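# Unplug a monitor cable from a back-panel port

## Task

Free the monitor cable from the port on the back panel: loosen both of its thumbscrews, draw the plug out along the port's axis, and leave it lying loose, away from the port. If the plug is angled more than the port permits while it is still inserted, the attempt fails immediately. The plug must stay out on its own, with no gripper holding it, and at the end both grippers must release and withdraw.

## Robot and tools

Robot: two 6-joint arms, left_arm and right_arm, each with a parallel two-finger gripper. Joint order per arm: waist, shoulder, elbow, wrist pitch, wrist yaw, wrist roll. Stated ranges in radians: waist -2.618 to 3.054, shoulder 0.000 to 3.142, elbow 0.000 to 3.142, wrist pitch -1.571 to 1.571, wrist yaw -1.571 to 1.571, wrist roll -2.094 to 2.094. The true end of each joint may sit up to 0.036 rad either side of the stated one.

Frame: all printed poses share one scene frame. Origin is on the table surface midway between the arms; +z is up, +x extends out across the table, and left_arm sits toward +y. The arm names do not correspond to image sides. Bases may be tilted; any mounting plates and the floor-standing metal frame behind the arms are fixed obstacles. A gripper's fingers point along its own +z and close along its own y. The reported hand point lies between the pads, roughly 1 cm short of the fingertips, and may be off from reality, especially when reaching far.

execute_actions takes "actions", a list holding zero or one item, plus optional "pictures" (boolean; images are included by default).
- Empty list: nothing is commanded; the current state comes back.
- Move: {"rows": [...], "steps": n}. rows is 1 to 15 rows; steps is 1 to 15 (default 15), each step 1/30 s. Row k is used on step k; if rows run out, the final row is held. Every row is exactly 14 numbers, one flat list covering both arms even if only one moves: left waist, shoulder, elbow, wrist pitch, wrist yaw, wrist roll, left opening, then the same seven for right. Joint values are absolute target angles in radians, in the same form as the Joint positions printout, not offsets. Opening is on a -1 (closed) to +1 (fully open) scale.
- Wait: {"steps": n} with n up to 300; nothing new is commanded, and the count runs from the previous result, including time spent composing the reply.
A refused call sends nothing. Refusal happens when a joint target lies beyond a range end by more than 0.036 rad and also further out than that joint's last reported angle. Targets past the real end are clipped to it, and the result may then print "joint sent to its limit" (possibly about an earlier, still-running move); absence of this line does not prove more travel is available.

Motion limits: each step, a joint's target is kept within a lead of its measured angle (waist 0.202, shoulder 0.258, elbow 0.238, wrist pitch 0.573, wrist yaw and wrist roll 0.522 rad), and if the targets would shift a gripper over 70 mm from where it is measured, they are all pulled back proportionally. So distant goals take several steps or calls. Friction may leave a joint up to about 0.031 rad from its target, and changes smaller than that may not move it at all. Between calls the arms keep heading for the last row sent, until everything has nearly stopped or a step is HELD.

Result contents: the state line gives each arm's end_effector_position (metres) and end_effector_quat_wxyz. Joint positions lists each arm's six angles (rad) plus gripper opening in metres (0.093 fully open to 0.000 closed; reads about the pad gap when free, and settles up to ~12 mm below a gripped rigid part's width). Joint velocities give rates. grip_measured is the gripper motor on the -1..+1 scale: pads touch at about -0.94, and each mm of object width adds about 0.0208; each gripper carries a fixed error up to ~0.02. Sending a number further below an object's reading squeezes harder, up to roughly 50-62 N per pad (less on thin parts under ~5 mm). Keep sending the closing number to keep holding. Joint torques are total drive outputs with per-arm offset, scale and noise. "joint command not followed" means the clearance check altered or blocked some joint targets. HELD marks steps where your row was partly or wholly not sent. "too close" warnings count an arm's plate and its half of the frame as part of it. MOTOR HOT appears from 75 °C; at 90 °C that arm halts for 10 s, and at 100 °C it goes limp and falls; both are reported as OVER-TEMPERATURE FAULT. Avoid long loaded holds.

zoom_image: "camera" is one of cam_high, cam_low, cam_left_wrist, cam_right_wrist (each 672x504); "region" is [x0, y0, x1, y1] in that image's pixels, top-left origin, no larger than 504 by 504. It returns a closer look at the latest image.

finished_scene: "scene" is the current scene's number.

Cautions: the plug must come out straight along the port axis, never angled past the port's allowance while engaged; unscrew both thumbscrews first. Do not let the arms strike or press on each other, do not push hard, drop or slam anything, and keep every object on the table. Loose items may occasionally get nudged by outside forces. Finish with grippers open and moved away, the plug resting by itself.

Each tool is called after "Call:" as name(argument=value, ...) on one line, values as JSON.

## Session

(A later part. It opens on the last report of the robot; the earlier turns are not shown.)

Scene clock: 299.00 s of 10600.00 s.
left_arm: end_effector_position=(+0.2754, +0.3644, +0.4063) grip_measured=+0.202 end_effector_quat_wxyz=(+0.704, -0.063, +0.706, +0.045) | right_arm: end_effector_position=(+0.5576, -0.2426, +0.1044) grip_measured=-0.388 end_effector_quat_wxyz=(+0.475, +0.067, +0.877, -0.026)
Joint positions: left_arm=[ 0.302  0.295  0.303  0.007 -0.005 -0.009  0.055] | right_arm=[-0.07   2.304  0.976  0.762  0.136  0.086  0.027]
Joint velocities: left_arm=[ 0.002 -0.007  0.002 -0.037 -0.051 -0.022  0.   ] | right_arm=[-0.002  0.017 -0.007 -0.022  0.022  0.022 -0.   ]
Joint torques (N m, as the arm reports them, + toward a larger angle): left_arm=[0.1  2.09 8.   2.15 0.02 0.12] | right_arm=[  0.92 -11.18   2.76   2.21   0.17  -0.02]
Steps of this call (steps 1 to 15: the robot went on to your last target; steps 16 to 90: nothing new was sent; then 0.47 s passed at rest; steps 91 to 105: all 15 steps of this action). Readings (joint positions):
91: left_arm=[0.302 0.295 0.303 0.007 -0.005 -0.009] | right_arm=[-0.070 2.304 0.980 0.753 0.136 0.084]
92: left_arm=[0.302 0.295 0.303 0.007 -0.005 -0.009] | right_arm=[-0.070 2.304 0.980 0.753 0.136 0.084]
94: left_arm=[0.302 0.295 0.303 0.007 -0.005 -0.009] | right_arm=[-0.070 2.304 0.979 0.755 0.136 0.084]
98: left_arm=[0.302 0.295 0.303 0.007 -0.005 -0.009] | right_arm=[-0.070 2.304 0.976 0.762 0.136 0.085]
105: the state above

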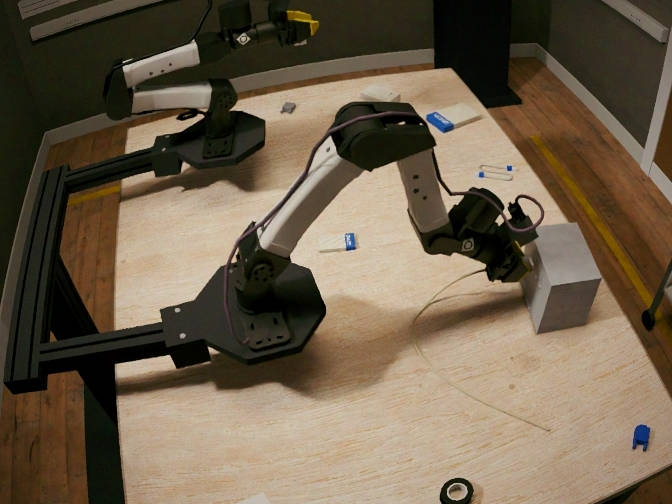

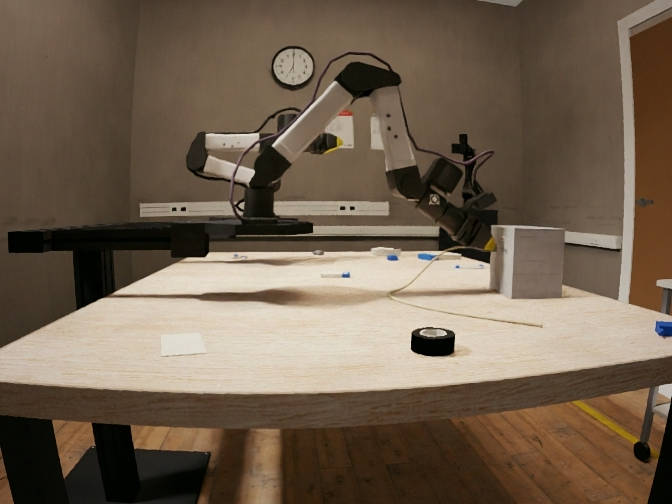

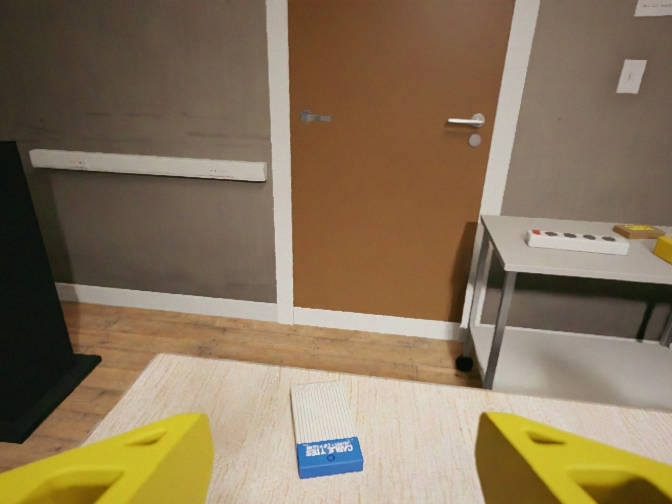

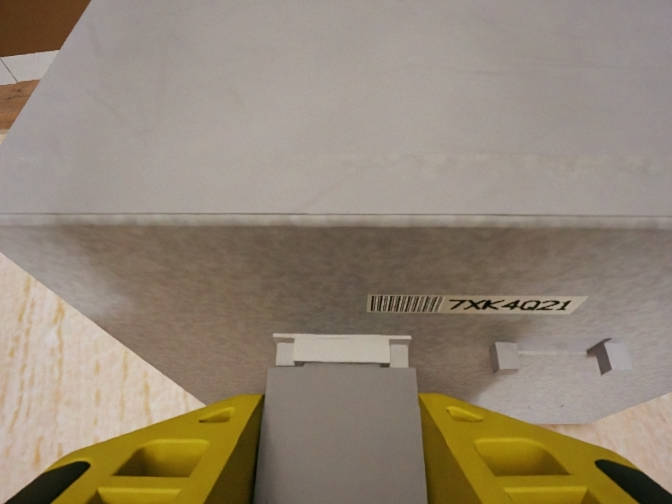

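Call:
execute_actions(actions=[{"rows":[[0.3,0.3,0.3,0,0,0,0.2,-0.063,2.292,0.935,0.76,0.14,0.09,-0.4],[0.3,0.3,0.3,0,0,0,0.2,-0.063,2.295,0.928,0.74,0.14,0.09,-0.4],[0.3,0.3,0.3,0,0,0,0.2,-0.063,2.298,0.921,0.725,0.14,0.09,-0.4],[0.3,0.3,0.3,0,0,0,0.2,-0.063,2.30,0.914,0.71,0.14,0.09,-0.4]]}])

Scene clock: 302.13 s of 10600.00 s.
left_arm: end_effector_position=(+0.2754, +0.3644, +0.4063) grip_measured=+0.202 end_effector_quat_wxyz=(+0.704, -0.063, +0.706, +0.045) | right_arm: end_effector_position=(+0.5567, -0.2426, +0.1035) grip_measured=-0.388 end_effector_quat_wxyz=(+0.474, +0.068, +0.878, -0.026)
Joint positions: left_arm=[ 0.302  0.295  0.303  0.007 -0.005 -0.009  0.055] | right_arm=[-0.07   2.304  0.974  0.76   0.136  0.088  0.027]
Joint velocities: left_arm=[ 0.007 -0.002 -0.012  0.007  0.007 -0.066  0.001] | right_arm=[-0.027 -0.007 -0.002 -0.007  0.007 -0.066 -0.   ]
Joint torques (N m, as the arm reports them, + toward a larger angle): left_arm=[-0.01  1.91  8.09  2.18  0.09  0.14] | right_arm=[  0.5  -10.34   0.46   1.51   0.19  -0.06]
Steps of this call (steps 1 to 15: the robot went on to your last target; steps 16 to 79: nothing new was sent; steps 80 to 94: all 15 steps of this action). Readings (joint positions):
80: left_arm=[0.302 0.295 0.303 0.007 -0.005 -0.009] | right_arm=[-0.070 2.304 0.976 0.762 0.136 0.086]
81: left_arm=[0.302 0.295 0.303 0.007 -0.005 -0.009] | right_arm=[-0.070 2.304 0.975 0.761 0.136 0.086]
83: left_arm=[0.302 0.295 0.303 0.007 -0.005 -0.009] | right_arm=[-0.070 2.304 0.974 0.760 0.136 0.087]
87: left_arm=[0.302 0.295 0.303 0.007 -0.005 -0.009] | right_arm=[-0.070 2.304 0.974 0.760 0.136 0.088]
94: the state above

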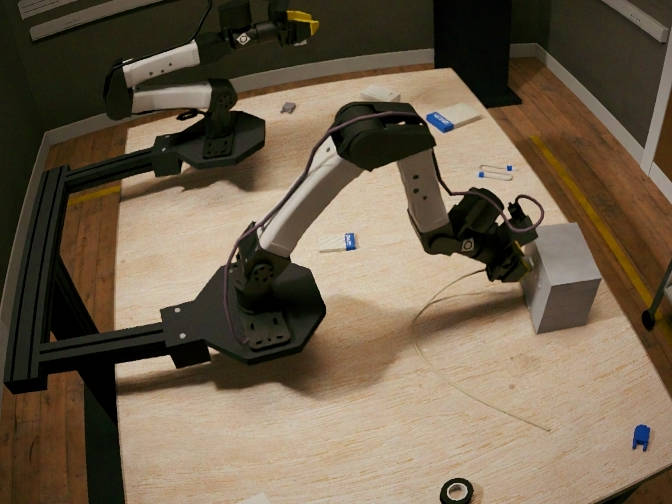

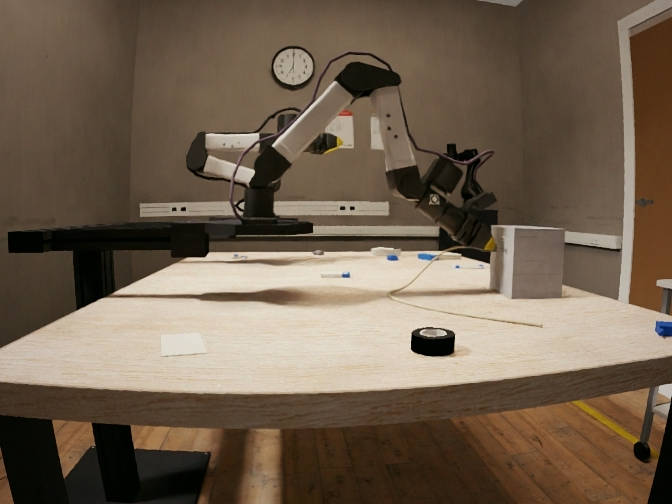

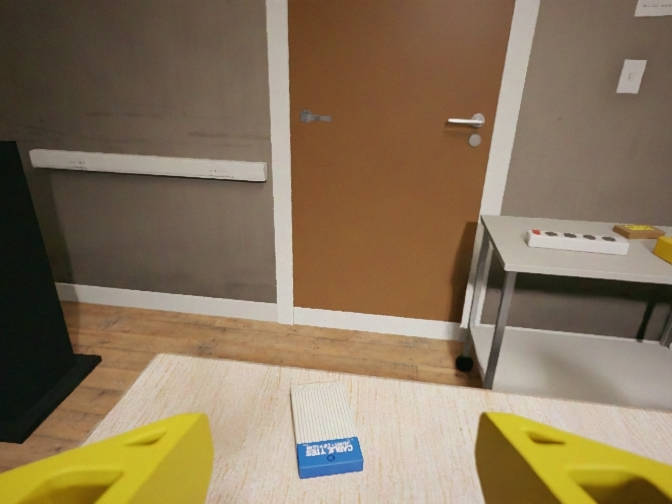

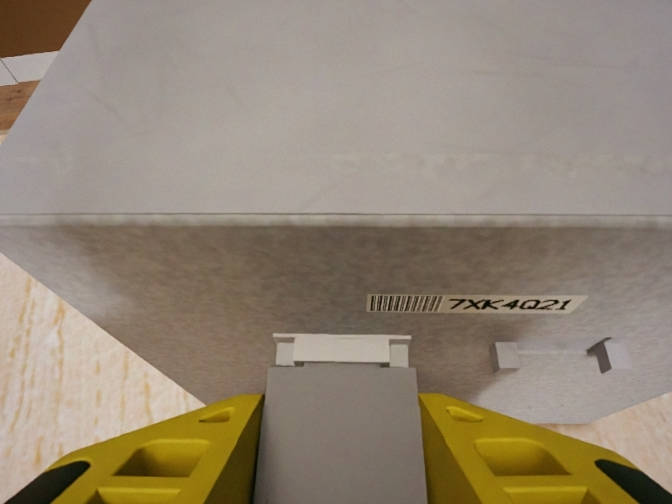

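The left screw still holds; returning to it.

Call:
execute_actions(actions=[{"rows":[[0.3,0.3,0.3,0,0,0,0.2,-0.07,2.304,0.974,0.76,0.136,0.09,-0.4],[0.3,0.3,0.3,0,0,0,0.2,-0.07,2.304,0.974,0.76,0.136,0.09,0.2]],"steps":10}], pictures=false)

Call:
execute_actions(actions=[{"rows":[[0.3,0.3,0.3,0,0,0,0.2,-0.07,2.2,0.88,0.78,0.136,0.09,0.2],[0.3,0.3,0.3,0,0,0,0.2,-0.07,2.2,0.88,0.78,0.136,0.09,0.2],[0.3,0.3,0.3,0,0,0,0.2,-0.07,2.1,0.76,0.8,0.136,0.09,0.2],[0.3,0.3,0.3,0,0,0,0.2,-0.07,2.1,0.76,0.8,0.136,0.09,0.2],[0.3,0.3,0.3,0,0,0,0.2,-0.07,2.0,0.6,0.9,0.136,0.09,0.2]]}], pictures=false)

Call:
execute_actions(actions=[{"rows":[[0.3,0.3,0.3,0,0,0,0.2,0.3,2.1,0.6,1.2,0.76,-1.4,-0.4]]}], pictures=false)

Call:
execute_actions(actions=[{"rows":[[0.3,0.3,0.3,0,0,0,0.2,0.3,2.4,0.7,1.555,0.77,-1.4,-0.4]]}], pictures=false)

Call:
execute_actions(actions=[{"rows":[[0.3,0.3,0.3,0,0,0,0.2,0.3,2.668,0.955,1.56,0.77,-1.4,-0.4]]}], pictures=false)

Call:
execute_actions(actions=[{"rows":[[0.3,0.3,0.3,0,0,0,0.2,0.26,2.668,0.955,1.56,0.77,-1.4,-0.4],[0.3,0.3,0.3,0,0,0,0.2,0.23,2.668,0.955,1.56,0.77,-1.4,-0.4],[0.3,0.3,0.3,0,0,0,0.2,0.21,2.668,0.955,1.56,0.77,-1.4,-0.4]]}])

Scene clock: 312.63 s of 10600.00 s.
left_arm: end_effector_position=(+0.2754, +0.3644, +0.4063) grip_measured=+0.202 end_effector_quat_wxyz=(+0.704, -0.063, +0.706, +0.045) | right_arm: end_effector_position=(+0.5574, -0.2426, +0.1038) grip_measured=+0.199 end_effector_quat_wxyz=(+0.475, +0.068, +0.877, -0.026)
Joint positions: left_arm=[ 0.302  0.295  0.303  0.007 -0.005 -0.009  0.055] | right_arm=[-0.07   2.305  0.977  0.761  0.135  0.088  0.055]
Joint velocities: left_arm=[-0.002  0.012 -0.007  0.022 -0.037 -0.007 -0.   ] | right_arm=[ 0.007 -0.012 -0.022  0.022 -0.051  0.007  0.001]
Joint torques (N m, as the arm reports them, + toward a larger angle): left_arm=[-0.01  2.08  7.95  2.14  0.02  0.14] | right_arm=[ -0.14 -10.23   6.04   1.98   0.14  -0.05]
Steps of this call (steps 1 to 15: the robot went on to your last target; steps 16 to 90: nothing new was sent; then 7.17 s passed at rest; steps 91 to 100: all 10 steps of this action). Readings (joint positions):
91: left_arm=[0.302 0.295 0.303 0.007 -0.005 -0.009] | right_arm=[-0.070 2.305 0.977 0.762 0.136 0.088]
92: left_arm=[0.302 0.295 0.303 0.007 -0.005 -0.009] | right_arm=[-0.070 2.305 0.977 0.762 0.135 0.088]
94: left_arm=[0.302 0.295 0.303 0.007 -0.005 -0.009] | right_arm=[-0.070 2.305 0.977 0.761 0.135 0.088]
98: left_arm=[0.302 0.295 0.303 0.007 -0.005 -0.009] | right_arm=[-0.070 2.305 0.977 0.761 0.135 0.088]
100: the state above

Scene clock: 313.13 s of 10600.00 s.
left_arm: end_effector_position=(+0.2754, +0.3644, +0.4063) grip_measured=+0.202 end_effector_quat_wxyz=(+0.704, -0.063, +0.706, +0.045) | right_arm: end_effector_position=(+0.4848, -0.2447, +0.1536) grip_measured=+0.199 end_effector_quat_wxyz=(+0.499, +0.069, +0.864, -0.024)
Joint positions: left_arm=[ 0.302  0.295  0.303  0.007 -0.005 -0.009  0.055] | right_arm=[-0.07   2.002  0.613  0.877  0.135  0.088  0.055]
Joint velocities: left_arm=[-0.002 -0.007  0.002 -0.051  0.051 -0.022  0.001] | right_arm=[-0.002  0.017 -0.002  0.037 -0.007 -0.051  0.001]
Joint torques (N m, as the arm reports them, + toward a larger angle): left_arm=[0.05 2.01 8.01 2.15 0.03 0.12] | right_arm=[-0.22 -7.89  4.77  2.18  0.14  0.01]
Steps of this call (steps 1 to 15: all 15 steps of this action). Readings (joint positions):
1: left_arm=[0.302 0.295 0.303 0.007 -0.005 -0.009] | right_arm=[-0.070 2.293 0.962 0.763 0.135 0.088]
2: left_arm=[0.302 0.295 0.303 0.007 -0.005 -0.009] | right_arm=[-0.070 2.268 0.932 0.762 0.135 0.088]
4: left_arm=[0.302 0.295 0.303 0.007 -0.005 -0.009] | right_arm=[-0.070 2.182 0.835 0.767 0.135 0.088]
8: left_arm=[0.302 0.295 0.303 0.007 -0.005 -0.009] | right_arm=[-0.070 2.008 0.625 0.840 0.135 0.088]
15: the state above

Scene clock: 313.63 s of 10600.00 s.
left_arm: end_effector_position=(+0.2754, +0.3644, +0.4063) grip_measured=+0.202 end_effector_quat_wxyz=(+0.704, -0.063, +0.706, +0.045) | right_arm: end_effector_position=(+0.4757, -0.1728, +0.1921) grip_measured=-0.399 end_effector_quat_wxyz=(+0.384, -0.403, +0.679, -0.478)
Joint positions: left_arm=[ 0.302  0.295  0.303  0.007 -0.005 -0.009  0.055] | right_arm=[ 0.304  2.096  0.611  1.176  0.727 -1.233  0.026]
Joint velocities: left_arm=[-0.007  0.002 -0.007  0.051  0.007  0.007 -0.   ] | right_arm=[ 0.012 -0.002 -0.002  0.037  0.168 -1.048 -0.001]
Joint torques (N m, as the arm reports them, + toward a larger angle): left_arm=[-0.04  2.03  8.07  2.15  0.04  0.14] | right_arm=[-0.2  -7.78  4.3   2.15  0.27  0.04]
Steps of this call (steps 1 to 15: all 15 steps of this action). Readings (joint positions):
1: left_arm=[0.302 0.295 0.303 0.007 -0.005 -0.009] | right_arm=[-0.042 2.017 0.611 0.924 0.228 0.005]
2: left_arm=[0.302 0.295 0.303 0.007 -0.005 -0.009] | right_arm=[0.009 2.042 0.611 0.986 0.340 -0.094]
4: left_arm=[0.302 0.295 0.303 0.007 -0.005 -0.009] | right_arm=[0.146 2.080 0.611 1.059 0.495 -0.294]
8: left_arm=[0.302 0.295 0.303 0.007 -0.005 -0.009] | right_arm=[0.324 2.096 0.611 1.131 0.627 -0.699]
15: the state above

Scene clock: 314.13 s of 10600.00 s.
left_arm: end_effector_position=(+0.2754, +0.3644, +0.4063) grip_measured=+0.202 end_effector_quat_wxyz=(+0.704, -0.063, +0.706, +0.045) | right_arm: end_effector_position=(+0.4858, -0.1721, +0.1507) grip_measured=-0.399 end_effector_quat_wxyz=(+0.381, -0.408, +0.643, -0.525)
Joint positions: left_arm=[ 0.302  0.295  0.303  0.007 -0.005 -0.009  0.055] | right_arm=[ 0.304  2.414  0.698  1.526  0.761 -1.39   0.026]
Joint velocities: left_arm=[-0.012  0.007  0.012  0.037 -0.081 -0.11  -0.   ] | right_arm=[ 0.017 -0.002 -0.007  0.095  0.066 -0.007  0.001]
Joint torques (N m, as the arm reports them, + toward a larger angle): left_arm=[0.03 2.02 8.04 2.17 0.04 0.13] | right_arm=[-0.22 -9.76  3.93  2.16  0.25 -0.03]
Steps of this call (steps 1 to 15: all 15 steps of this action). Readings (joint positions):
1: left_arm=[0.302 0.295 0.303 0.007 -0.005 -0.009] | right_arm=[0.304 2.135 0.623 1.243 0.739 -1.267]
2: left_arm=[0.302 0.295 0.303 0.007 -0.005 -0.009] | right_arm=[0.304 2.206 0.657 1.328 0.745 -1.291]
4: left_arm=[0.302 0.295 0.303 0.007 -0.005 -0.009] | right_arm=[0.304 2.334 0.697 1.414 0.746 -1.328]
8: left_arm=[0.302 0.295 0.303 0.007 -0.005 -0.009] | right_arm=[0.304 2.421 0.698 1.452 0.755 -1.371]
15: the state above

Scene clock: 314.63 s of 10600.00 s.
left_arm: end_effector_position=(+0.2754, +0.3644, +0.4063) grip_measured=+0.202 end_effector_quat_wxyz=(+0.704, -0.063, +0.706, +0.045) | right_arm: end_effector_position=(+0.5160, -0.1595, +0.0923) grip_measured=-0.399 end_effector_quat_wxyz=(+0.377, -0.409, +0.642, -0.528)
Joint positions: left_arm=[ 0.302  0.295  0.303  0.007 -0.005 -0.009  0.055] | right_arm=[ 0.302  2.678  0.942  1.545  0.765 -1.396  0.026]
Joint velocities: left_arm=[-0.007 -0.002  0.002 -0.037 -0.051 -0.022 -0.   ] | right_arm=[-0.002 -0.012 -0.007  0.007 -0.066  0.007 -0.   ]
Joint torques (N m, as the arm reports them, + toward a larger angle): left_arm=[0.06 1.98 8.06 2.14 0.03 0.12] | right_arm=[ -0.39 -10.57   4.74   2.22   0.32  -0.02]
Steps of this call (steps 1 to 15: all 15 steps of this action). Readings (joint positions):
1: left_arm=[0.302 0.295 0.303 0.007 -0.005 -0.009] | right_arm=[0.304 2.450 0.737 1.549 0.771 -1.392]
2: left_arm=[0.302 0.295 0.303 0.007 -0.005 -0.009] | right_arm=[0.302 2.517 0.823 1.566 0.772 -1.392]
4: left_arm=[0.302 0.295 0.303 0.007 -0.005 -0.009] | right_arm=[0.302 2.621 0.930 1.559 0.765 -1.393]
8: left_arm=[0.302 0.295 0.303 0.007 -0.005 -0.009] | right_arm=[0.302 2.678 0.942 1.538 0.765 -1.396]
15: the state above

Scene clock: 315.13 s of 10600.00 s.
left_arm: end_effector_position=(+0.2754, +0.3644, +0.4063) grip_measured=+0.202 end_effector_quat_wxyz=(+0.704, -0.063, +0.706, +0.045) | right_arm: end_effector_position=(+0.5202, -0.2072, +0.0916) grip_measured=-0.399 end_effector_quat_wxyz=(+0.349, -0.376, +0.662, -0.547)
Joint positions: left_arm=[ 0.302  0.295  0.303  0.007 -0.005 -0.009  0.055] | right_arm=[ 0.204  2.678  0.942  1.546  0.769 -1.396  0.026]
Joint velocities: left_arm=[ 0.017  0.007 -0.007 -0.066  0.007  0.007 -0.   ] | right_arm=[ 0.012 -0.032 -0.002  0.022 -0.051  0.037 -0.   ]
Joint torques (N m, as the arm reports them, + toward a larger angle): left_arm=[0.02 2.04 8.08 2.14 0.06 0.13] | right_arm=[  0.52 -10.52   4.88   2.18   0.22   0.04]
Steps of this call (steps 1 to 15: all 15 steps of this action). Readings (joint positions):
1: left_arm=[0.302 0.295 0.303 0.007 -0.005 -0.009] | right_arm=[0.299 2.678 0.942 1.545 0.764 -1.396]
2: left_arm=[0.302 0.295 0.303 0.007 -0.005 -0.009] | right_arm=[0.289 2.678 0.942 1.545 0.763 -1.396]
4: left_arm=[0.302 0.295 0.303 0.007 -0.005 -0.009] | right_arm=[0.253 2.678 0.942 1.546 0.763 -1.396]
8: left_arm=[0.302 0.295 0.303 0.007 -0.005 -0.009] | right_arm=[0.201 2.678 0.942 1.546 0.769 -1.396]
15: the state above

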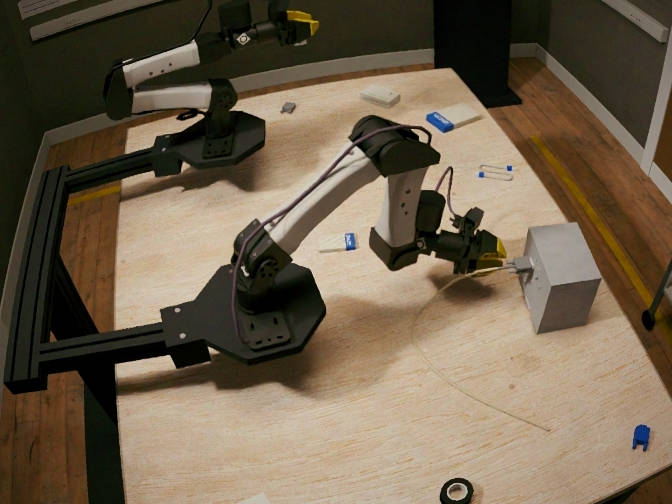

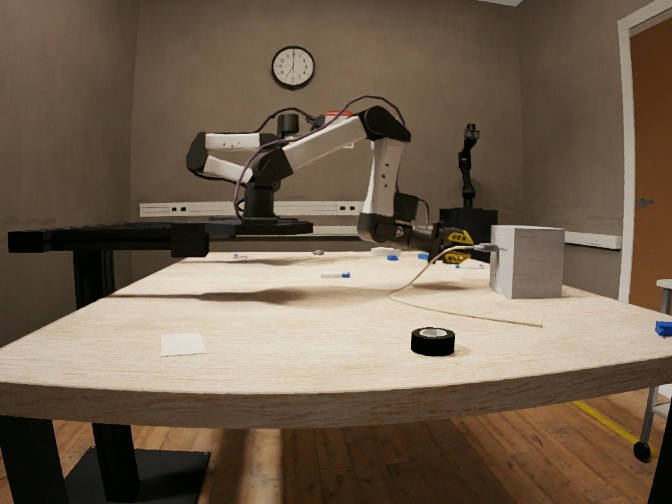

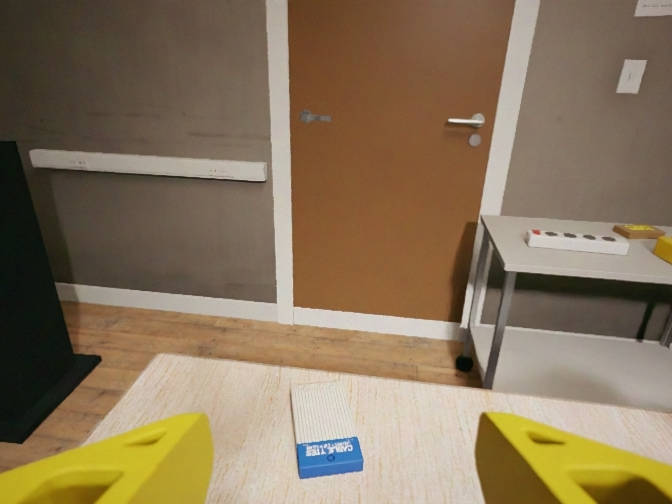

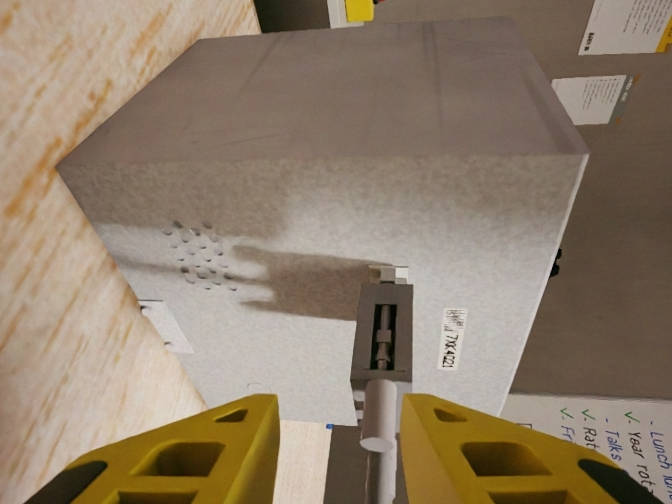

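Call:
execute_actions(actions=[{"rows":[[0.3,0.3,0.3,0,0,0,0.2,0.2,2.652,0.955,1.57,0.77,-1.4,-0.4]],"steps":10}], pictures=false)

Call:
execute_actions(actions=[{"rows":[[0.3,0.3,0.3,0,0,0,0.2,0.185,2.66,0.952,1.565,0.76,-1.4,-0.55],[0.3,0.3,0.3,0,0,0,0.2,0.172,2.66,0.952,1.565,0.76,-1.4,-0.55]]}])

Call:
execute_actions(actions=[{"rows":[[0.3,0.3,0.3,0,0,0,0.2,0.172,2.66,0.952,1.565,0.76,-0.5,-0.55]]}])

Scene clock: 317.87 s of 10600.00 s.
left_arm: end_effector_position=(+0.2754, +0.3644, +0.4063) grip_measured=+0.202 end_effector_quat_wxyz=(+0.704, -0.063, +0.706, +0.045) | right_arm: end_effector_position=(+0.5224, -0.2067, +0.0979) grip_measured=-0.399 end_effector_quat_wxyz=(+0.355, -0.370, +0.661, -0.548)
Joint positions: left_arm=[ 0.302  0.295  0.303  0.007 -0.005 -0.009  0.055] | right_arm=[ 0.204  2.667  0.942  1.553  0.769 -1.396  0.026]
Joint velocities: left_arm=[-0.012 -0.017 -0.007  0.037  0.051  0.051 -0.001] | right_arm=[-0.017  0.022 -0.017  0.037  0.007  0.007 -0.001]
Joint torques (N m, as the arm reports them, + toward a larger angle): left_arm=[-0.02  1.97  8.07  2.16  0.01  0.14] | right_arm=[ -0.35 -11.02   4.52   2.15   0.21   0.  ]
joint sent to its limit (right arm) — the command would take joint 4 (wrist pitch) past its upper limit, so that joint was sent only as far as its limit.
Steps of this call (steps 1 to 15: the robot went on to your last target; steps 16 to 72: nothing new was sent; steps 73 to 82: all 10 steps of this action). Readings (joint positions):
73: left_arm=[0.302 0.295 0.303 0.007 -0.005 -0.009] | right_arm=[0.204 2.677 0.942 1.546 0.769 -1.396]
74: left_arm=[0.302 0.295 0.303 0.007 -0.005 -0.009] | right_arm=[0.204 2.676 0.942 1.546 0.769 -1.396]
76: left_arm=[0.302 0.295 0.303 0.007 -0.005 -0.009] | right_arm=[0.204 2.672 0.942 1.548 0.769 -1.396]
80: left_arm=[0.302 0.295 0.303 0.007 -0.005 -0.009] | right_arm=[0.204 2.667 0.942 1.552 0.769 -1.396]
82: the state above

Scene clock: 318.37 s of 10600.00 s.
left_arm: end_effector_position=(+0.2754, +0.3644, +0.4063) grip_measured=+0.202 end_effector_quat_wxyz=(+0.704, -0.063, +0.706, +0.045) | right_arm: end_effector_position=(+0.5231, -0.2202, +0.0976) grip_measured=-0.549 end_effector_quat_wxyz=(+0.348, -0.362, +0.665, -0.553)
Joint positions: left_arm=[ 0.302  0.295  0.303  0.007 -0.005 -0.009  0.055] | right_arm=[ 0.175  2.667  0.942  1.553  0.766 -1.396  0.019]
Joint velocities: left_arm=[-0.007  0.017 -0.017 -0.007  0.051 -0.007 -0.001] | right_arm=[-0.002 -0.007  0.002 -0.037  0.007 -0.037 -0.   ]
Joint torques (N m, as the arm reports them, + toward a larger angle): left_arm=[0.03 2.01 7.97 2.17 0.04 0.1 ] | right_arm=[ -0.49 -10.4    4.46   2.14   0.03  -0.02]
Steps of this call (steps 1 to 15: all 15 steps of this action). Readings (joint positions):
1: left_arm=[0.302 0.295 0.303 0.007 -0.005 -0.009] | right_arm=[0.203 2.667 0.942 1.553 0.769 -1.396]
2: left_arm=[0.302 0.295 0.303 0.007 -0.005 -0.009] | right_arm=[0.199 2.667 0.942 1.553 0.767 -1.396]
4: left_arm=[0.302 0.295 0.303 0.007 -0.005 -0.009] | right_arm=[0.188 2.667 0.942 1.553 0.766 -1.396]
8: left_arm=[0.302 0.295 0.303 0.007 -0.005 -0.009] | right_arm=[0.175 2.667 0.942 1.553 0.766 -1.396]
15: the state above

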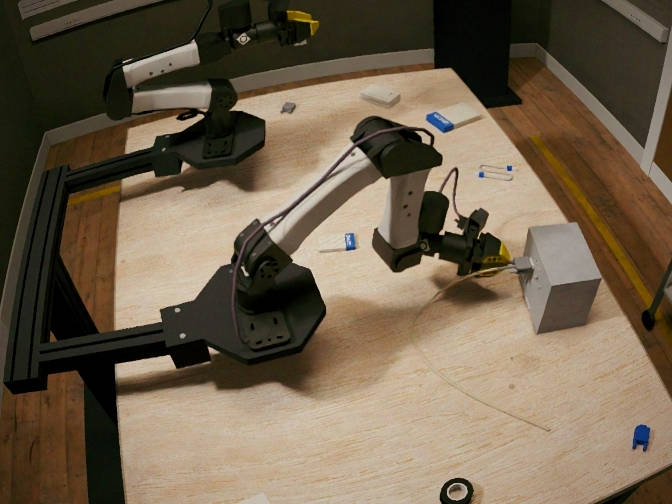

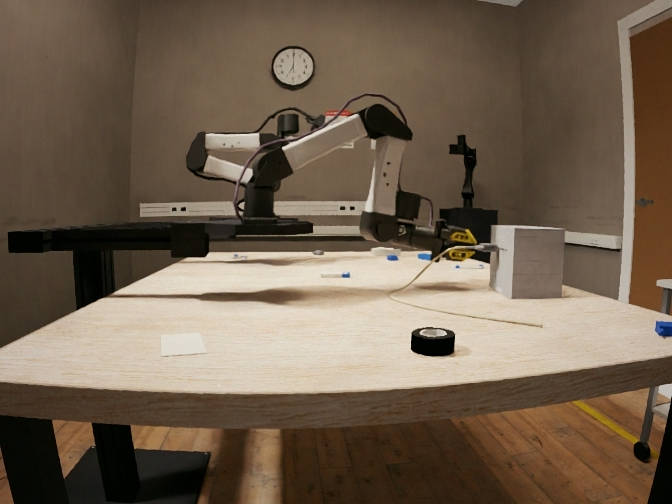

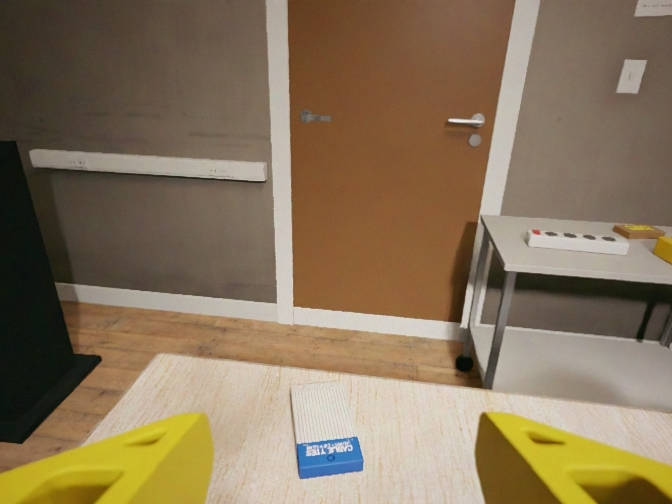

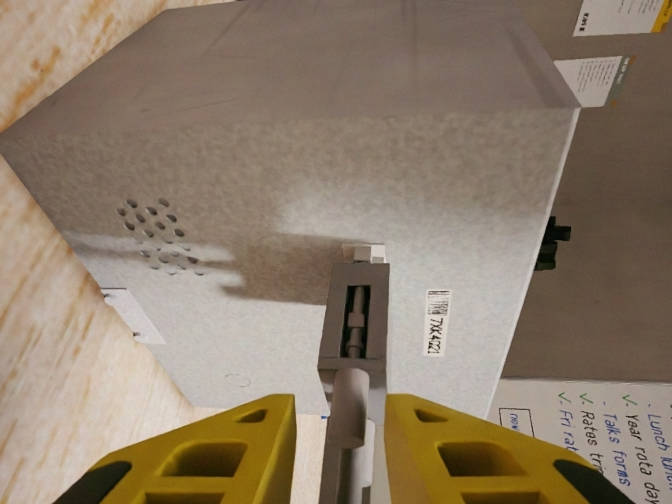

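Scene clock: 318.87 s of 10600.00 s.
left_arm: end_effector_position=(+0.2754, +0.3644, +0.4063) grip_measured=+0.202 end_effector_quat_wxyz=(+0.704, -0.063, +0.706, +0.045) | right_arm: end_effector_position=(+0.5233, -0.2201, +0.0987) grip_measured=-0.549 end_effector_quat_wxyz=(+0.546, -0.056, +0.754, -0.361)
Joint positions: left_arm=[ 0.302  0.295  0.303  0.007 -0.005 -0.009  0.055] | right_arm=[ 0.175  2.667  0.942  1.559  0.766 -0.552  0.019]
Joint velocities: left_arm=[ 0.002 -0.002 -0.012 -0.022 -0.081 -0.007  0.   ] | right_arm=[-0.012  0.022 -0.002 -0.007 -0.022  0.315 -0.001]
Joint torques (N m, as the arm reports them, + toward a larger angle): left_arm=[0.12 2.04 8.01 2.16 0.05 0.1 ] | right_arm=[ -0.42 -10.31   4.45   2.08   0.16   0.11]
Steps of this call (steps 1 to 15: all 15 steps of this action). Readings (joint positions):
1: left_arm=[0.302 0.295 0.303 0.007 -0.005 -0.009] | right_arm=[0.175 2.667 0.942 1.551 0.766 -1.313]
2: left_arm=[0.302 0.295 0.303 0.007 -0.005 -0.009] | right_arm=[0.175 2.667 0.942 1.551 0.766 -1.212]
4: left_arm=[0.302 0.295 0.303 0.007 -0.005 -0.009] | right_arm=[0.175 2.667 0.942 1.553 0.766 -1.013]
8: left_arm=[0.302 0.295 0.303 0.007 -0.005 -0.009] | right_arm=[0.175 2.667 0.942 1.554 0.766 -0.715]
15: the state above

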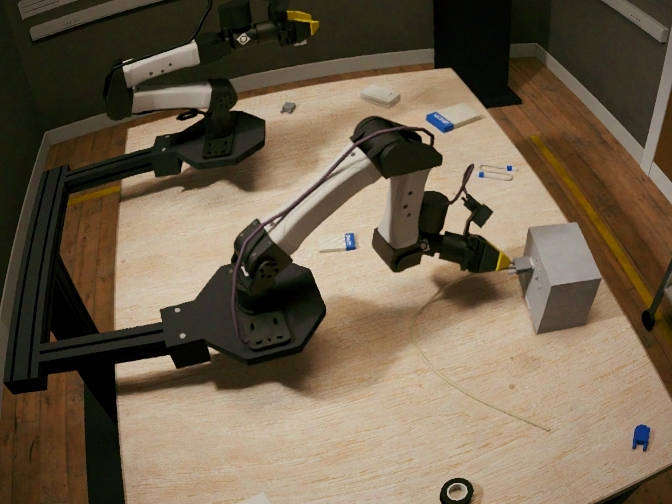

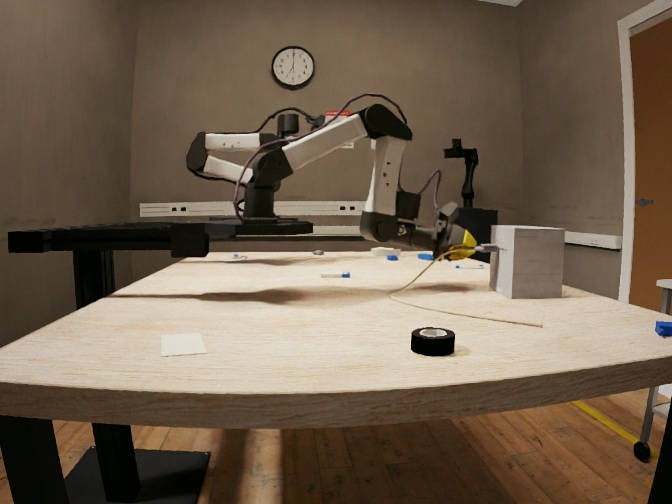

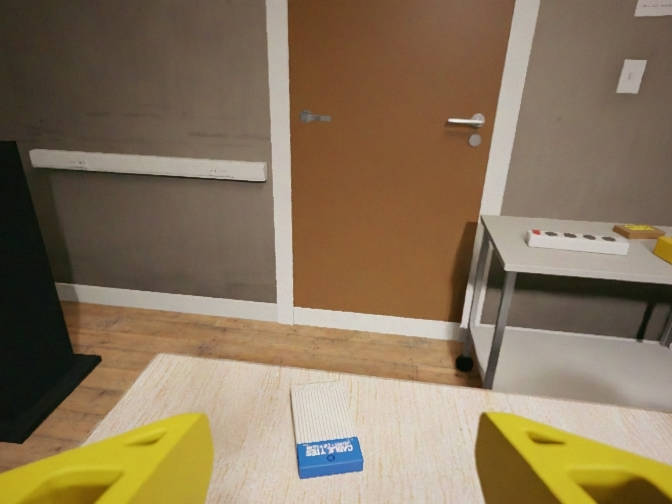

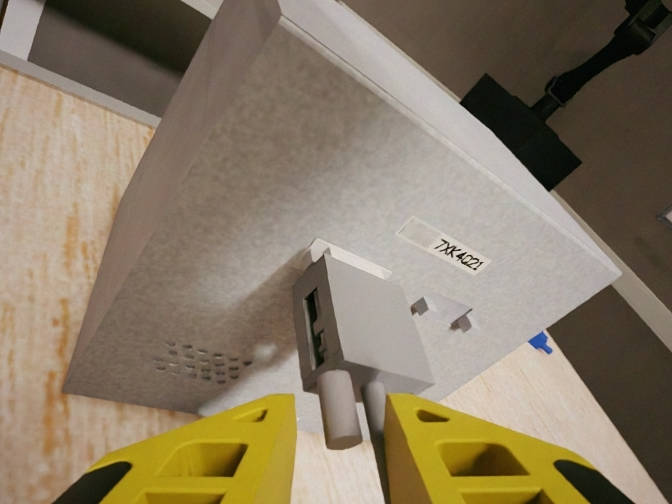

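Call:
execute_actions(actions=[{"rows":[[0.3,0.3,0.3,0,0,0,0.2,0.175,2.65,0.955,1.56,0.76,-0.9,-0.55],[0.3,0.3,0.3,0,0,0,0.2,0.175,2.65,0.955,1.56,0.76,-0.9,-0.55],[0.3,0.3,0.3,0,0,0,0.2,0.175,2.65,0.955,1.56,0.76,-2.09,-0.9]]}], pictures=false)

Call:
execute_actions(actions=[{"rows":[[0.3,0.3,0.3,0,0,0,0.2,0.175,2.655,0.955,1.56,0.76,-1.9,-0.55],[0.3,0.3,0.3,0,0,0,0.2,0.175,2.655,0.955,1.56,0.76,-0.6,-0.55]]}], pictures=false)

Call:
execute_actions(actions=[{"rows":[[0.3,0.3,0.3,0,0,0,0.2,0.175,2.655,0.955,1.56,0.76,-0.75,-0.9],[0.3,0.3,0.3,0,0,0,0.2,0.175,2.655,0.955,1.56,0.76,-2.09,-0.9]]}], pictures=false)

Call:
execute_actions(actions=[{"rows":[[0.3,0.3,0.3,0,0,0,0.2,0.175,2.655,0.955,1.56,0.76,-1.9,-0.55],[0.3,0.3,0.3,0,0,0,0.2,0.175,2.655,0.955,1.56,0.76,-0.6,-0.55]]}], pictures=false)

Call:
execute_actions(actions=[{"rows":[[0.3,0.3,0.3,0,0,0,0.2,0.175,2.655,0.955,1.56,0.76,-0.75,-0.9],[0.3,0.3,0.3,0,0,0,0.2,0.175,2.655,0.955,1.56,0.76,-2.09,-0.9]]}], pictures=false)

Call:
execute_actions(actions=[{"rows":[[0.3,0.3,0.3,0,0,0,0.2,0.175,2.655,0.955,1.56,0.76,-1.9,-0.55],[0.3,0.3,0.3,0,0,0,0.2,0.175,2.655,0.955,1.56,0.76,-0.6,-0.55]]}], pictures=false)

Call:
execute_actions(actions=[{"rows":[[0.3,0.3,0.3,0,0,0,0.2,0.175,2.655,0.955,1.56,0.76,-0.75,-0.9],[0.3,0.3,0.3,0,0,0,0.2,0.175,2.655,0.955,1.56,0.76,-2.09,-0.9]]}], pictures=false)

Call:
execute_actions(actions=[{"rows":[[0.3,0.3,0.3,0,0,0,0.2,0.175,2.655,0.955,1.56,0.76,-1.9,-0.55],[0.3,0.3,0.3,0,0,0,0.2,0.175,2.655,0.955,1.56,0.76,-0.6,-0.55]]}])

Scene clock: 333.90 s of 10600.00 s.
left_arm: end_effector_position=(+0.2754, +0.3644, +0.4063) grip_measured=+0.202 end_effector_quat_wxyz=(+0.704, -0.063, +0.706, +0.045) | right_arm: end_effector_position=(+0.5237, -0.2208, +0.1030) grip_measured=-0.891 end_effector_quat_wxyz=(-0.220, +0.493, -0.568, +0.621)
Joint positions: left_arm=[ 0.302  0.295  0.303  0.007 -0.005 -0.009  0.055] | right_arm=[ 0.175  2.662  0.942  1.569  0.774 -1.849  0.002]
Joint velocities: left_arm=[ 0.002 -0.002  0.002  0.007 -0.007  0.022  0.001] | right_arm=[ 0.012  0.002 -0.012 -0.022 -0.007 -1.59  -0.002]
Joint torques (N m, as the arm reports them, + toward a larger angle): left_arm=[0.03 2.03 8.06 2.16 0.04 0.1 ] | right_arm=[ -0.26 -10.72   4.83   1.89   0.    -0.16]
Steps of this call (steps 1 to 30: the robot went on to your last target; steps 31 to 90: nothing new was sent; then 11.53 s passed at rest; steps 91 to 105: all 15 steps of this action). Readings (joint positions):
91: left_arm=[0.302 0.295 0.303 0.007 -0.005 -0.009] | right_arm=[0.175 2.667 0.942 1.563 0.766 -0.573]
92: left_arm=[0.302 0.295 0.303 0.007 -0.005 -0.009] | right_arm=[0.175 2.667 0.942 1.563 0.766 -0.638]
94: left_arm=[0.302 0.295 0.303 0.007 -0.005 -0.009] | right_arm=[0.175 2.667 0.942 1.562 0.765 -0.833]
98: left_arm=[0.302 0.295 0.303 0.007 -0.005 -0.009] | right_arm=[0.175 2.666 0.942 1.566 0.765 -1.233]
105: the state above

Scene clock: 334.40 s of 10600.00 s.
left_arm: end_effector_position=(+0.2754, +0.3644, +0.4063) grip_measured=+0.202 end_effector_quat_wxyz=(+0.704, -0.063, +0.706, +0.045) | right_arm: end_effector_position=(+0.5239, -0.2200, +0.1010) grip_measured=-0.552 end_effector_quat_wxyz=(+0.513, -0.121, +0.745, -0.409)
Joint positions: left_arm=[ 0.302  0.295  0.303  0.007 -0.005 -0.009  0.055] | right_arm=[ 0.175  2.662  0.942  1.56   0.768 -0.732  0.019]
Joint velocities: left_arm=[ 0.007 -0.007 -0.007  0.007 -0.022  0.037 -0.   ] | right_arm=[-0.017  0.002 -0.002 -0.022 -0.051  0.872 -0.001]
Joint torques (N m, as the arm reports them, + toward a larger angle): left_arm=[0.04 1.98 7.97 2.16 0.04 0.12] | right_arm=[ -0.3  -10.47   5.01   1.99   0.09   0.09]
Steps of this call (steps 1 to 15: all 15 steps of this action). Readings (joint positions):
1: left_arm=[0.302 0.295 0.303 0.007 -0.005 -0.009] | right_arm=[0.175 2.662 0.942 1.567 0.773 -1.864]
2: left_arm=[0.302 0.295 0.303 0.007 -0.005 -0.009] | right_arm=[0.175 2.662 0.942 1.563 0.772 -1.782]
4: left_arm=[0.302 0.295 0.303 0.007 -0.005 -0.009] | right_arm=[0.175 2.662 0.942 1.561 0.770 -1.582]
8: left_arm=[0.302 0.295 0.303 0.007 -0.005 -0.009] | right_arm=[0.175 2.662 0.942 1.560 0.768 -1.183]
15: the state above

Scene clock: 334.90 s of 10600.00 s.
left_arm: end_effector_position=(+0.2754, +0.3644, +0.4063) grip_measured=+0.202 end_effector_quat_wxyz=(+0.704, -0.063, +0.706, +0.045) | right_arm: end_effector_position=(+0.5241, -0.2200, +0.1028) grip_measured=-0.891 end_effector_quat_wxyz=(-0.197, +0.515, -0.548, +0.629)
Joint positions: left_arm=[ 0.302  0.295  0.303  0.007 -0.005 -0.009  0.055] | right_arm=[ 0.176  2.662  0.942  1.569  0.77  -1.925  0.002]
Joint velocities: left_arm=[-0.007  0.002 -0.002  0.007 -0.022 -0.022 -0.001] | right_arm=[ 0.012  0.012 -0.007  0.037  0.037 -1.018 -0.001]
Joint torques (N m, as the arm reports them, + toward a larger angle): left_arm=[0.11 2.12 8.04 2.13 0.01 0.15] | right_arm=[ -0.26 -10.43   5.12   2.02   0.03  -0.17]
Steps of this call (steps 1 to 15: all 15 steps of this action). Readings (joint positions):
1: left_arm=[0.302 0.295 0.303 0.007 -0.005 -0.009] | right_arm=[0.175 2.662 0.942 1.560 0.768 -0.730]
2: left_arm=[0.302 0.295 0.303 0.007 -0.005 -0.009] | right_arm=[0.175 2.662 0.942 1.561 0.768 -0.815]
4: left_arm=[0.302 0.295 0.303 0.007 -0.005 -0.009] | right_arm=[0.175 2.662 0.942 1.561 0.768 -1.016]
8: left_arm=[0.302 0.295 0.303 0.007 -0.005 -0.009] | right_arm=[0.175 2.662 0.942 1.569 0.768 -1.415]
15: the state above

Scene clock: 335.40 s of 10600.00 s.
left_arm: end_effector_position=(+0.2754, +0.3644, +0.4063) grip_measured=+0.202 end_effector_quat_wxyz=(+0.704, -0.063, +0.706, +0.045) | right_arm: end_effector_position=(+0.5239, -0.2197, +0.1010) grip_measured=-0.552 end_effector_quat_wxyz=(+0.510, -0.128, +0.743, -0.413)
Joint positions: left_arm=[ 0.302  0.295  0.303  0.007 -0.005 -0.009  0.055] | right_arm=[ 0.176  2.662  0.942  1.56   0.768 -0.75   0.019]
Joint velocities: left_arm=[-0.012 -0.012 -0.012  0.022  0.037 -0.051 -0.   ] | right_arm=[-0.007 -0.002  0.007 -0.037  0.007  0.93   0.001]
Joint torques (N m, as the arm reports them, + toward a larger angle): left_arm=[0.   2.08 8.03 2.18 0.02 0.12] | right_arm=[ -0.23 -10.65   4.97   1.93   0.06   0.07]
Steps of this call (steps 1 to 15: all 15 steps of this action). Readings (joint positions):
1: left_arm=[0.302 0.295 0.303 0.007 -0.005 -0.009] | right_arm=[0.176 2.662 0.942 1.567 0.770 -1.927]
2: left_arm=[0.302 0.295 0.303 0.007 -0.005 -0.009] | right_arm=[0.176 2.662 0.942 1.563 0.769 -1.843]
4: left_arm=[0.302 0.295 0.303 0.007 -0.005 -0.009] | right_arm=[0.176 2.662 0.942 1.561 0.768 -1.643]
8: left_arm=[0.302 0.295 0.303 0.007 -0.005 -0.009] | right_arm=[0.176 2.662 0.942 1.560 0.768 -1.244]
15: the state above

Scene clock: 335.90 s of 10600.00 s.
left_arm: end_effector_position=(+0.2754, +0.3644, +0.4063) grip_measured=+0.202 end_effector_quat_wxyz=(+0.704, -0.063, +0.706, +0.045) | right_arm: end_effector_position=(+0.5242, -0.2195, +0.1021) grip_measured=-0.891 end_effector_quat_wxyz=(-0.196, +0.519, -0.546, +0.628)
Joint positions: left_arm=[ 0.302  0.295  0.303  0.007 -0.005 -0.009  0.055] | right_arm=[ 0.176  2.662  0.942  1.565  0.766 -1.93   0.002]
Joint velocities: left_arm=[ 0.012  0.007  0.007 -0.037 -0.066  0.051 -0.001] | right_arm=[ 0.007 -0.002  0.017 -0.051 -0.081 -0.93   0.002]
Joint torques (N m, as the arm reports them, + toward a larger angle): left_arm=[-0.03  2.04  8.16  2.16  0.04  0.13] | right_arm=[  0.01 -10.32   4.63   1.96   0.19  -0.09]
Steps of this call (steps 1 to 15: all 15 steps of this action). Readings (joint positions):
1: left_arm=[0.302 0.295 0.303 0.007 -0.005 -0.009] | right_arm=[0.176 2.662 0.942 1.560 0.767 -0.744]
2: left_arm=[0.302 0.295 0.303 0.007 -0.005 -0.009] | right_arm=[0.176 2.662 0.942 1.561 0.767 -0.829]
4: left_arm=[0.302 0.295 0.303 0.007 -0.005 -0.009] | right_arm=[0.176 2.662 0.942 1.561 0.767 -1.030]
8: left_arm=[0.302 0.295 0.303 0.007 -0.005 -0.009] | right_arm=[0.176 2.662 0.942 1.569 0.767 -1.430]
15: the state above

Scene clock: 336.40 s of 10600.00 s.
left_arm: end_effector_position=(+0.2754, +0.3644, +0.4063) grip_measured=+0.202 end_effector_quat_wxyz=(+0.704, -0.063, +0.706, +0.045) | right_arm: end_effector_position=(+0.5240, -0.2194, +0.1006) grip_measured=-0.552 end_effector_quat_wxyz=(+0.509, -0.130, +0.744, -0.413)
Joint positions: left_arm=[ 0.302  0.295  0.303  0.007 -0.005 -0.009  0.055] | right_arm=[ 0.176  2.662  0.942  1.558  0.766 -0.751  0.019]
Joint velocities: left_arm=[ 0.002 -0.012 -0.017 -0.037 -0.022  0.007 -0.   ] | right_arm=[ 0.007 -0.002 -0.002 -0.007 -0.022  0.945 -0.001]
Joint torques (N m, as the arm reports them, + toward a larger angle): left_arm=[0.06 2.13 8.05 2.15 0.02 0.14] | right_arm=[ -0.18 -10.57   4.67   2.06   0.11   0.01]
Steps of this call (steps 1 to 15: all 15 steps of this action). Readings (joint positions):
1: left_arm=[0.302 0.295 0.303 0.007 -0.005 -0.009] | right_arm=[0.176 2.662 0.942 1.563 0.766 -1.931]
2: left_arm=[0.302 0.295 0.303 0.007 -0.005 -0.009] | right_arm=[0.176 2.662 0.942 1.560 0.766 -1.846]
4: left_arm=[0.302 0.295 0.303 0.007 -0.005 -0.009] | right_arm=[0.176 2.662 0.942 1.559 0.766 -1.646]
8: left_arm=[0.302 0.295 0.303 0.007 -0.005 -0.009] | right_arm=[0.176 2.662 0.942 1.558 0.766 -1.248]
15: the state above

Scene clock: 336.90 s of 10600.00 s.
left_arm: end_effector_position=(+0.2754, +0.3644, +0.4063) grip_measured=+0.202 end_effector_quat_wxyz=(+0.704, -0.063, +0.706, +0.045) | right_arm: end_effector_position=(+0.5244, -0.2193, +0.1021) grip_measured=-0.890 end_effector_quat_wxyz=(-0.197, +0.519, -0.546, +0.627)
Joint positions: left_arm=[ 0.302  0.295  0.303  0.007 -0.005 -0.009  0.055] | right_arm=[ 0.176  2.662  0.942  1.564  0.765 -1.928  0.002]
Joint velocities: left_arm=[-0.017  0.012  0.007 -0.051 -0.066  0.051  0.   ] | right_arm=[ 0.012 -0.002 -0.007  0.037 -0.022 -0.93   0.   ]
Joint torques (N m, as the arm reports them, + toward a larger angle): left_arm=[0.01 2.   7.96 2.16 0.02 0.12] | right_arm=[ -0.32 -10.52   4.75   1.98   0.15  -0.16]
Steps of this call (steps 1 to 15: all 15 steps of this action). Readings (joint positions):
1: left_arm=[0.302 0.295 0.303 0.007 -0.005 -0.009] | right_arm=[0.176 2.662 0.942 1.558 0.766 -0.746]
2: left_arm=[0.302 0.295 0.303 0.007 -0.005 -0.009] | right_arm=[0.176 2.662 0.942 1.559 0.765 -0.830]
4: left_arm=[0.302 0.295 0.303 0.007 -0.005 -0.009] | right_arm=[0.176 2.662 0.942 1.559 0.764 -1.031]
8: left_arm=[0.302 0.295 0.303 0.007 -0.005 -0.009] | right_arm=[0.176 2.662 0.942 1.569 0.765 -1.431]
15: the state above

Scene clock: 337.40 s of 10600.00 s.
left_arm: end_effector_position=(+0.2754, +0.3644, +0.4063) grip_measured=+0.202 end_effector_quat_wxyz=(+0.704, -0.063, +0.706, +0.045) | right_arm: end_effector_position=(+0.5242, -0.2193, +0.1007) grip_measured=-0.552 end_effector_quat_wxyz=(+0.510, -0.130, +0.744, -0.413)
Joint positions: left_arm=[ 0.302  0.295  0.303  0.007 -0.005 -0.009  0.055] | right_arm=[ 0.176  2.662  0.942  1.558  0.764 -0.751  0.019]
Joint velocities: left_arm=[-0.007 -0.012  0.007  0.022 -0.007  0.007  0.   ] | right_arm=[-0.012 -0.002 -0.002 -0.022  0.022  0.901  0.001]
Joint torques (N m, as the arm reports them, + toward a larger angle): left_arm=[0.03 1.97 7.9  2.18 0.05 0.13] | right_arm=[ -0.2  -10.28   4.8    2.05   0.15   0.05]
Steps of this call (steps 1 to 15: all 15 steps of this action). Readings (joint positions):
1: left_arm=[0.302 0.295 0.303 0.007 -0.005 -0.009] | right_arm=[0.176 2.662 0.942 1.563 0.765 -1.929]
2: left_arm=[0.302 0.295 0.303 0.007 -0.005 -0.009] | right_arm=[0.176 2.662 0.942 1.559 0.765 -1.845]
4: left_arm=[0.302 0.295 0.303 0.007 -0.005 -0.009] | right_arm=[0.176 2.662 0.942 1.558 0.764 -1.645]
8: left_arm=[0.302 0.295 0.303 0.007 -0.005 -0.009] | right_arm=[0.176 2.662 0.942 1.558 0.764 -1.246]
15: the state above

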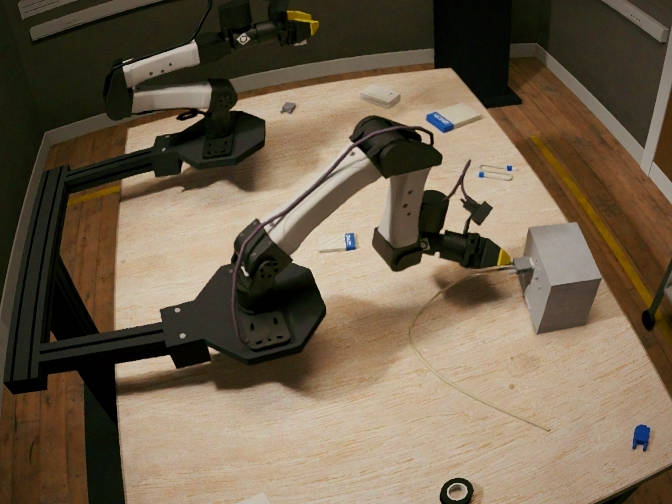

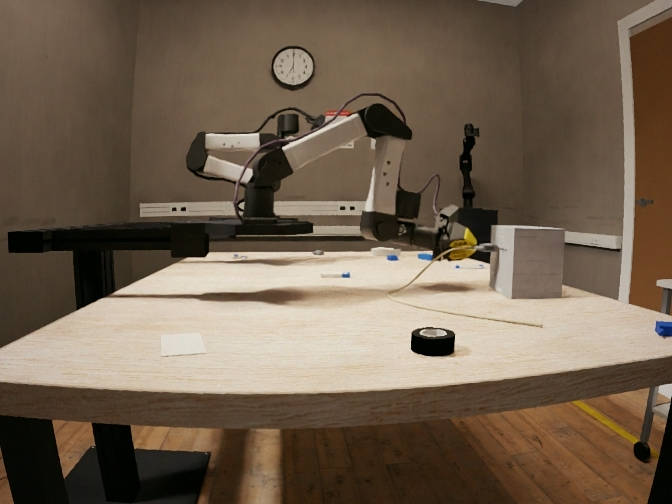

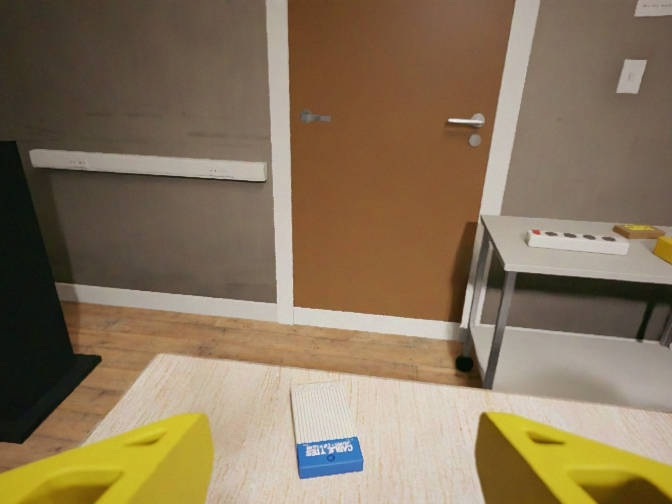

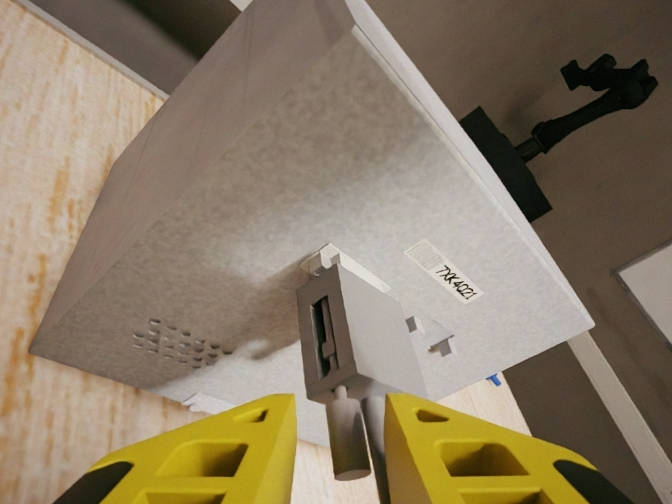

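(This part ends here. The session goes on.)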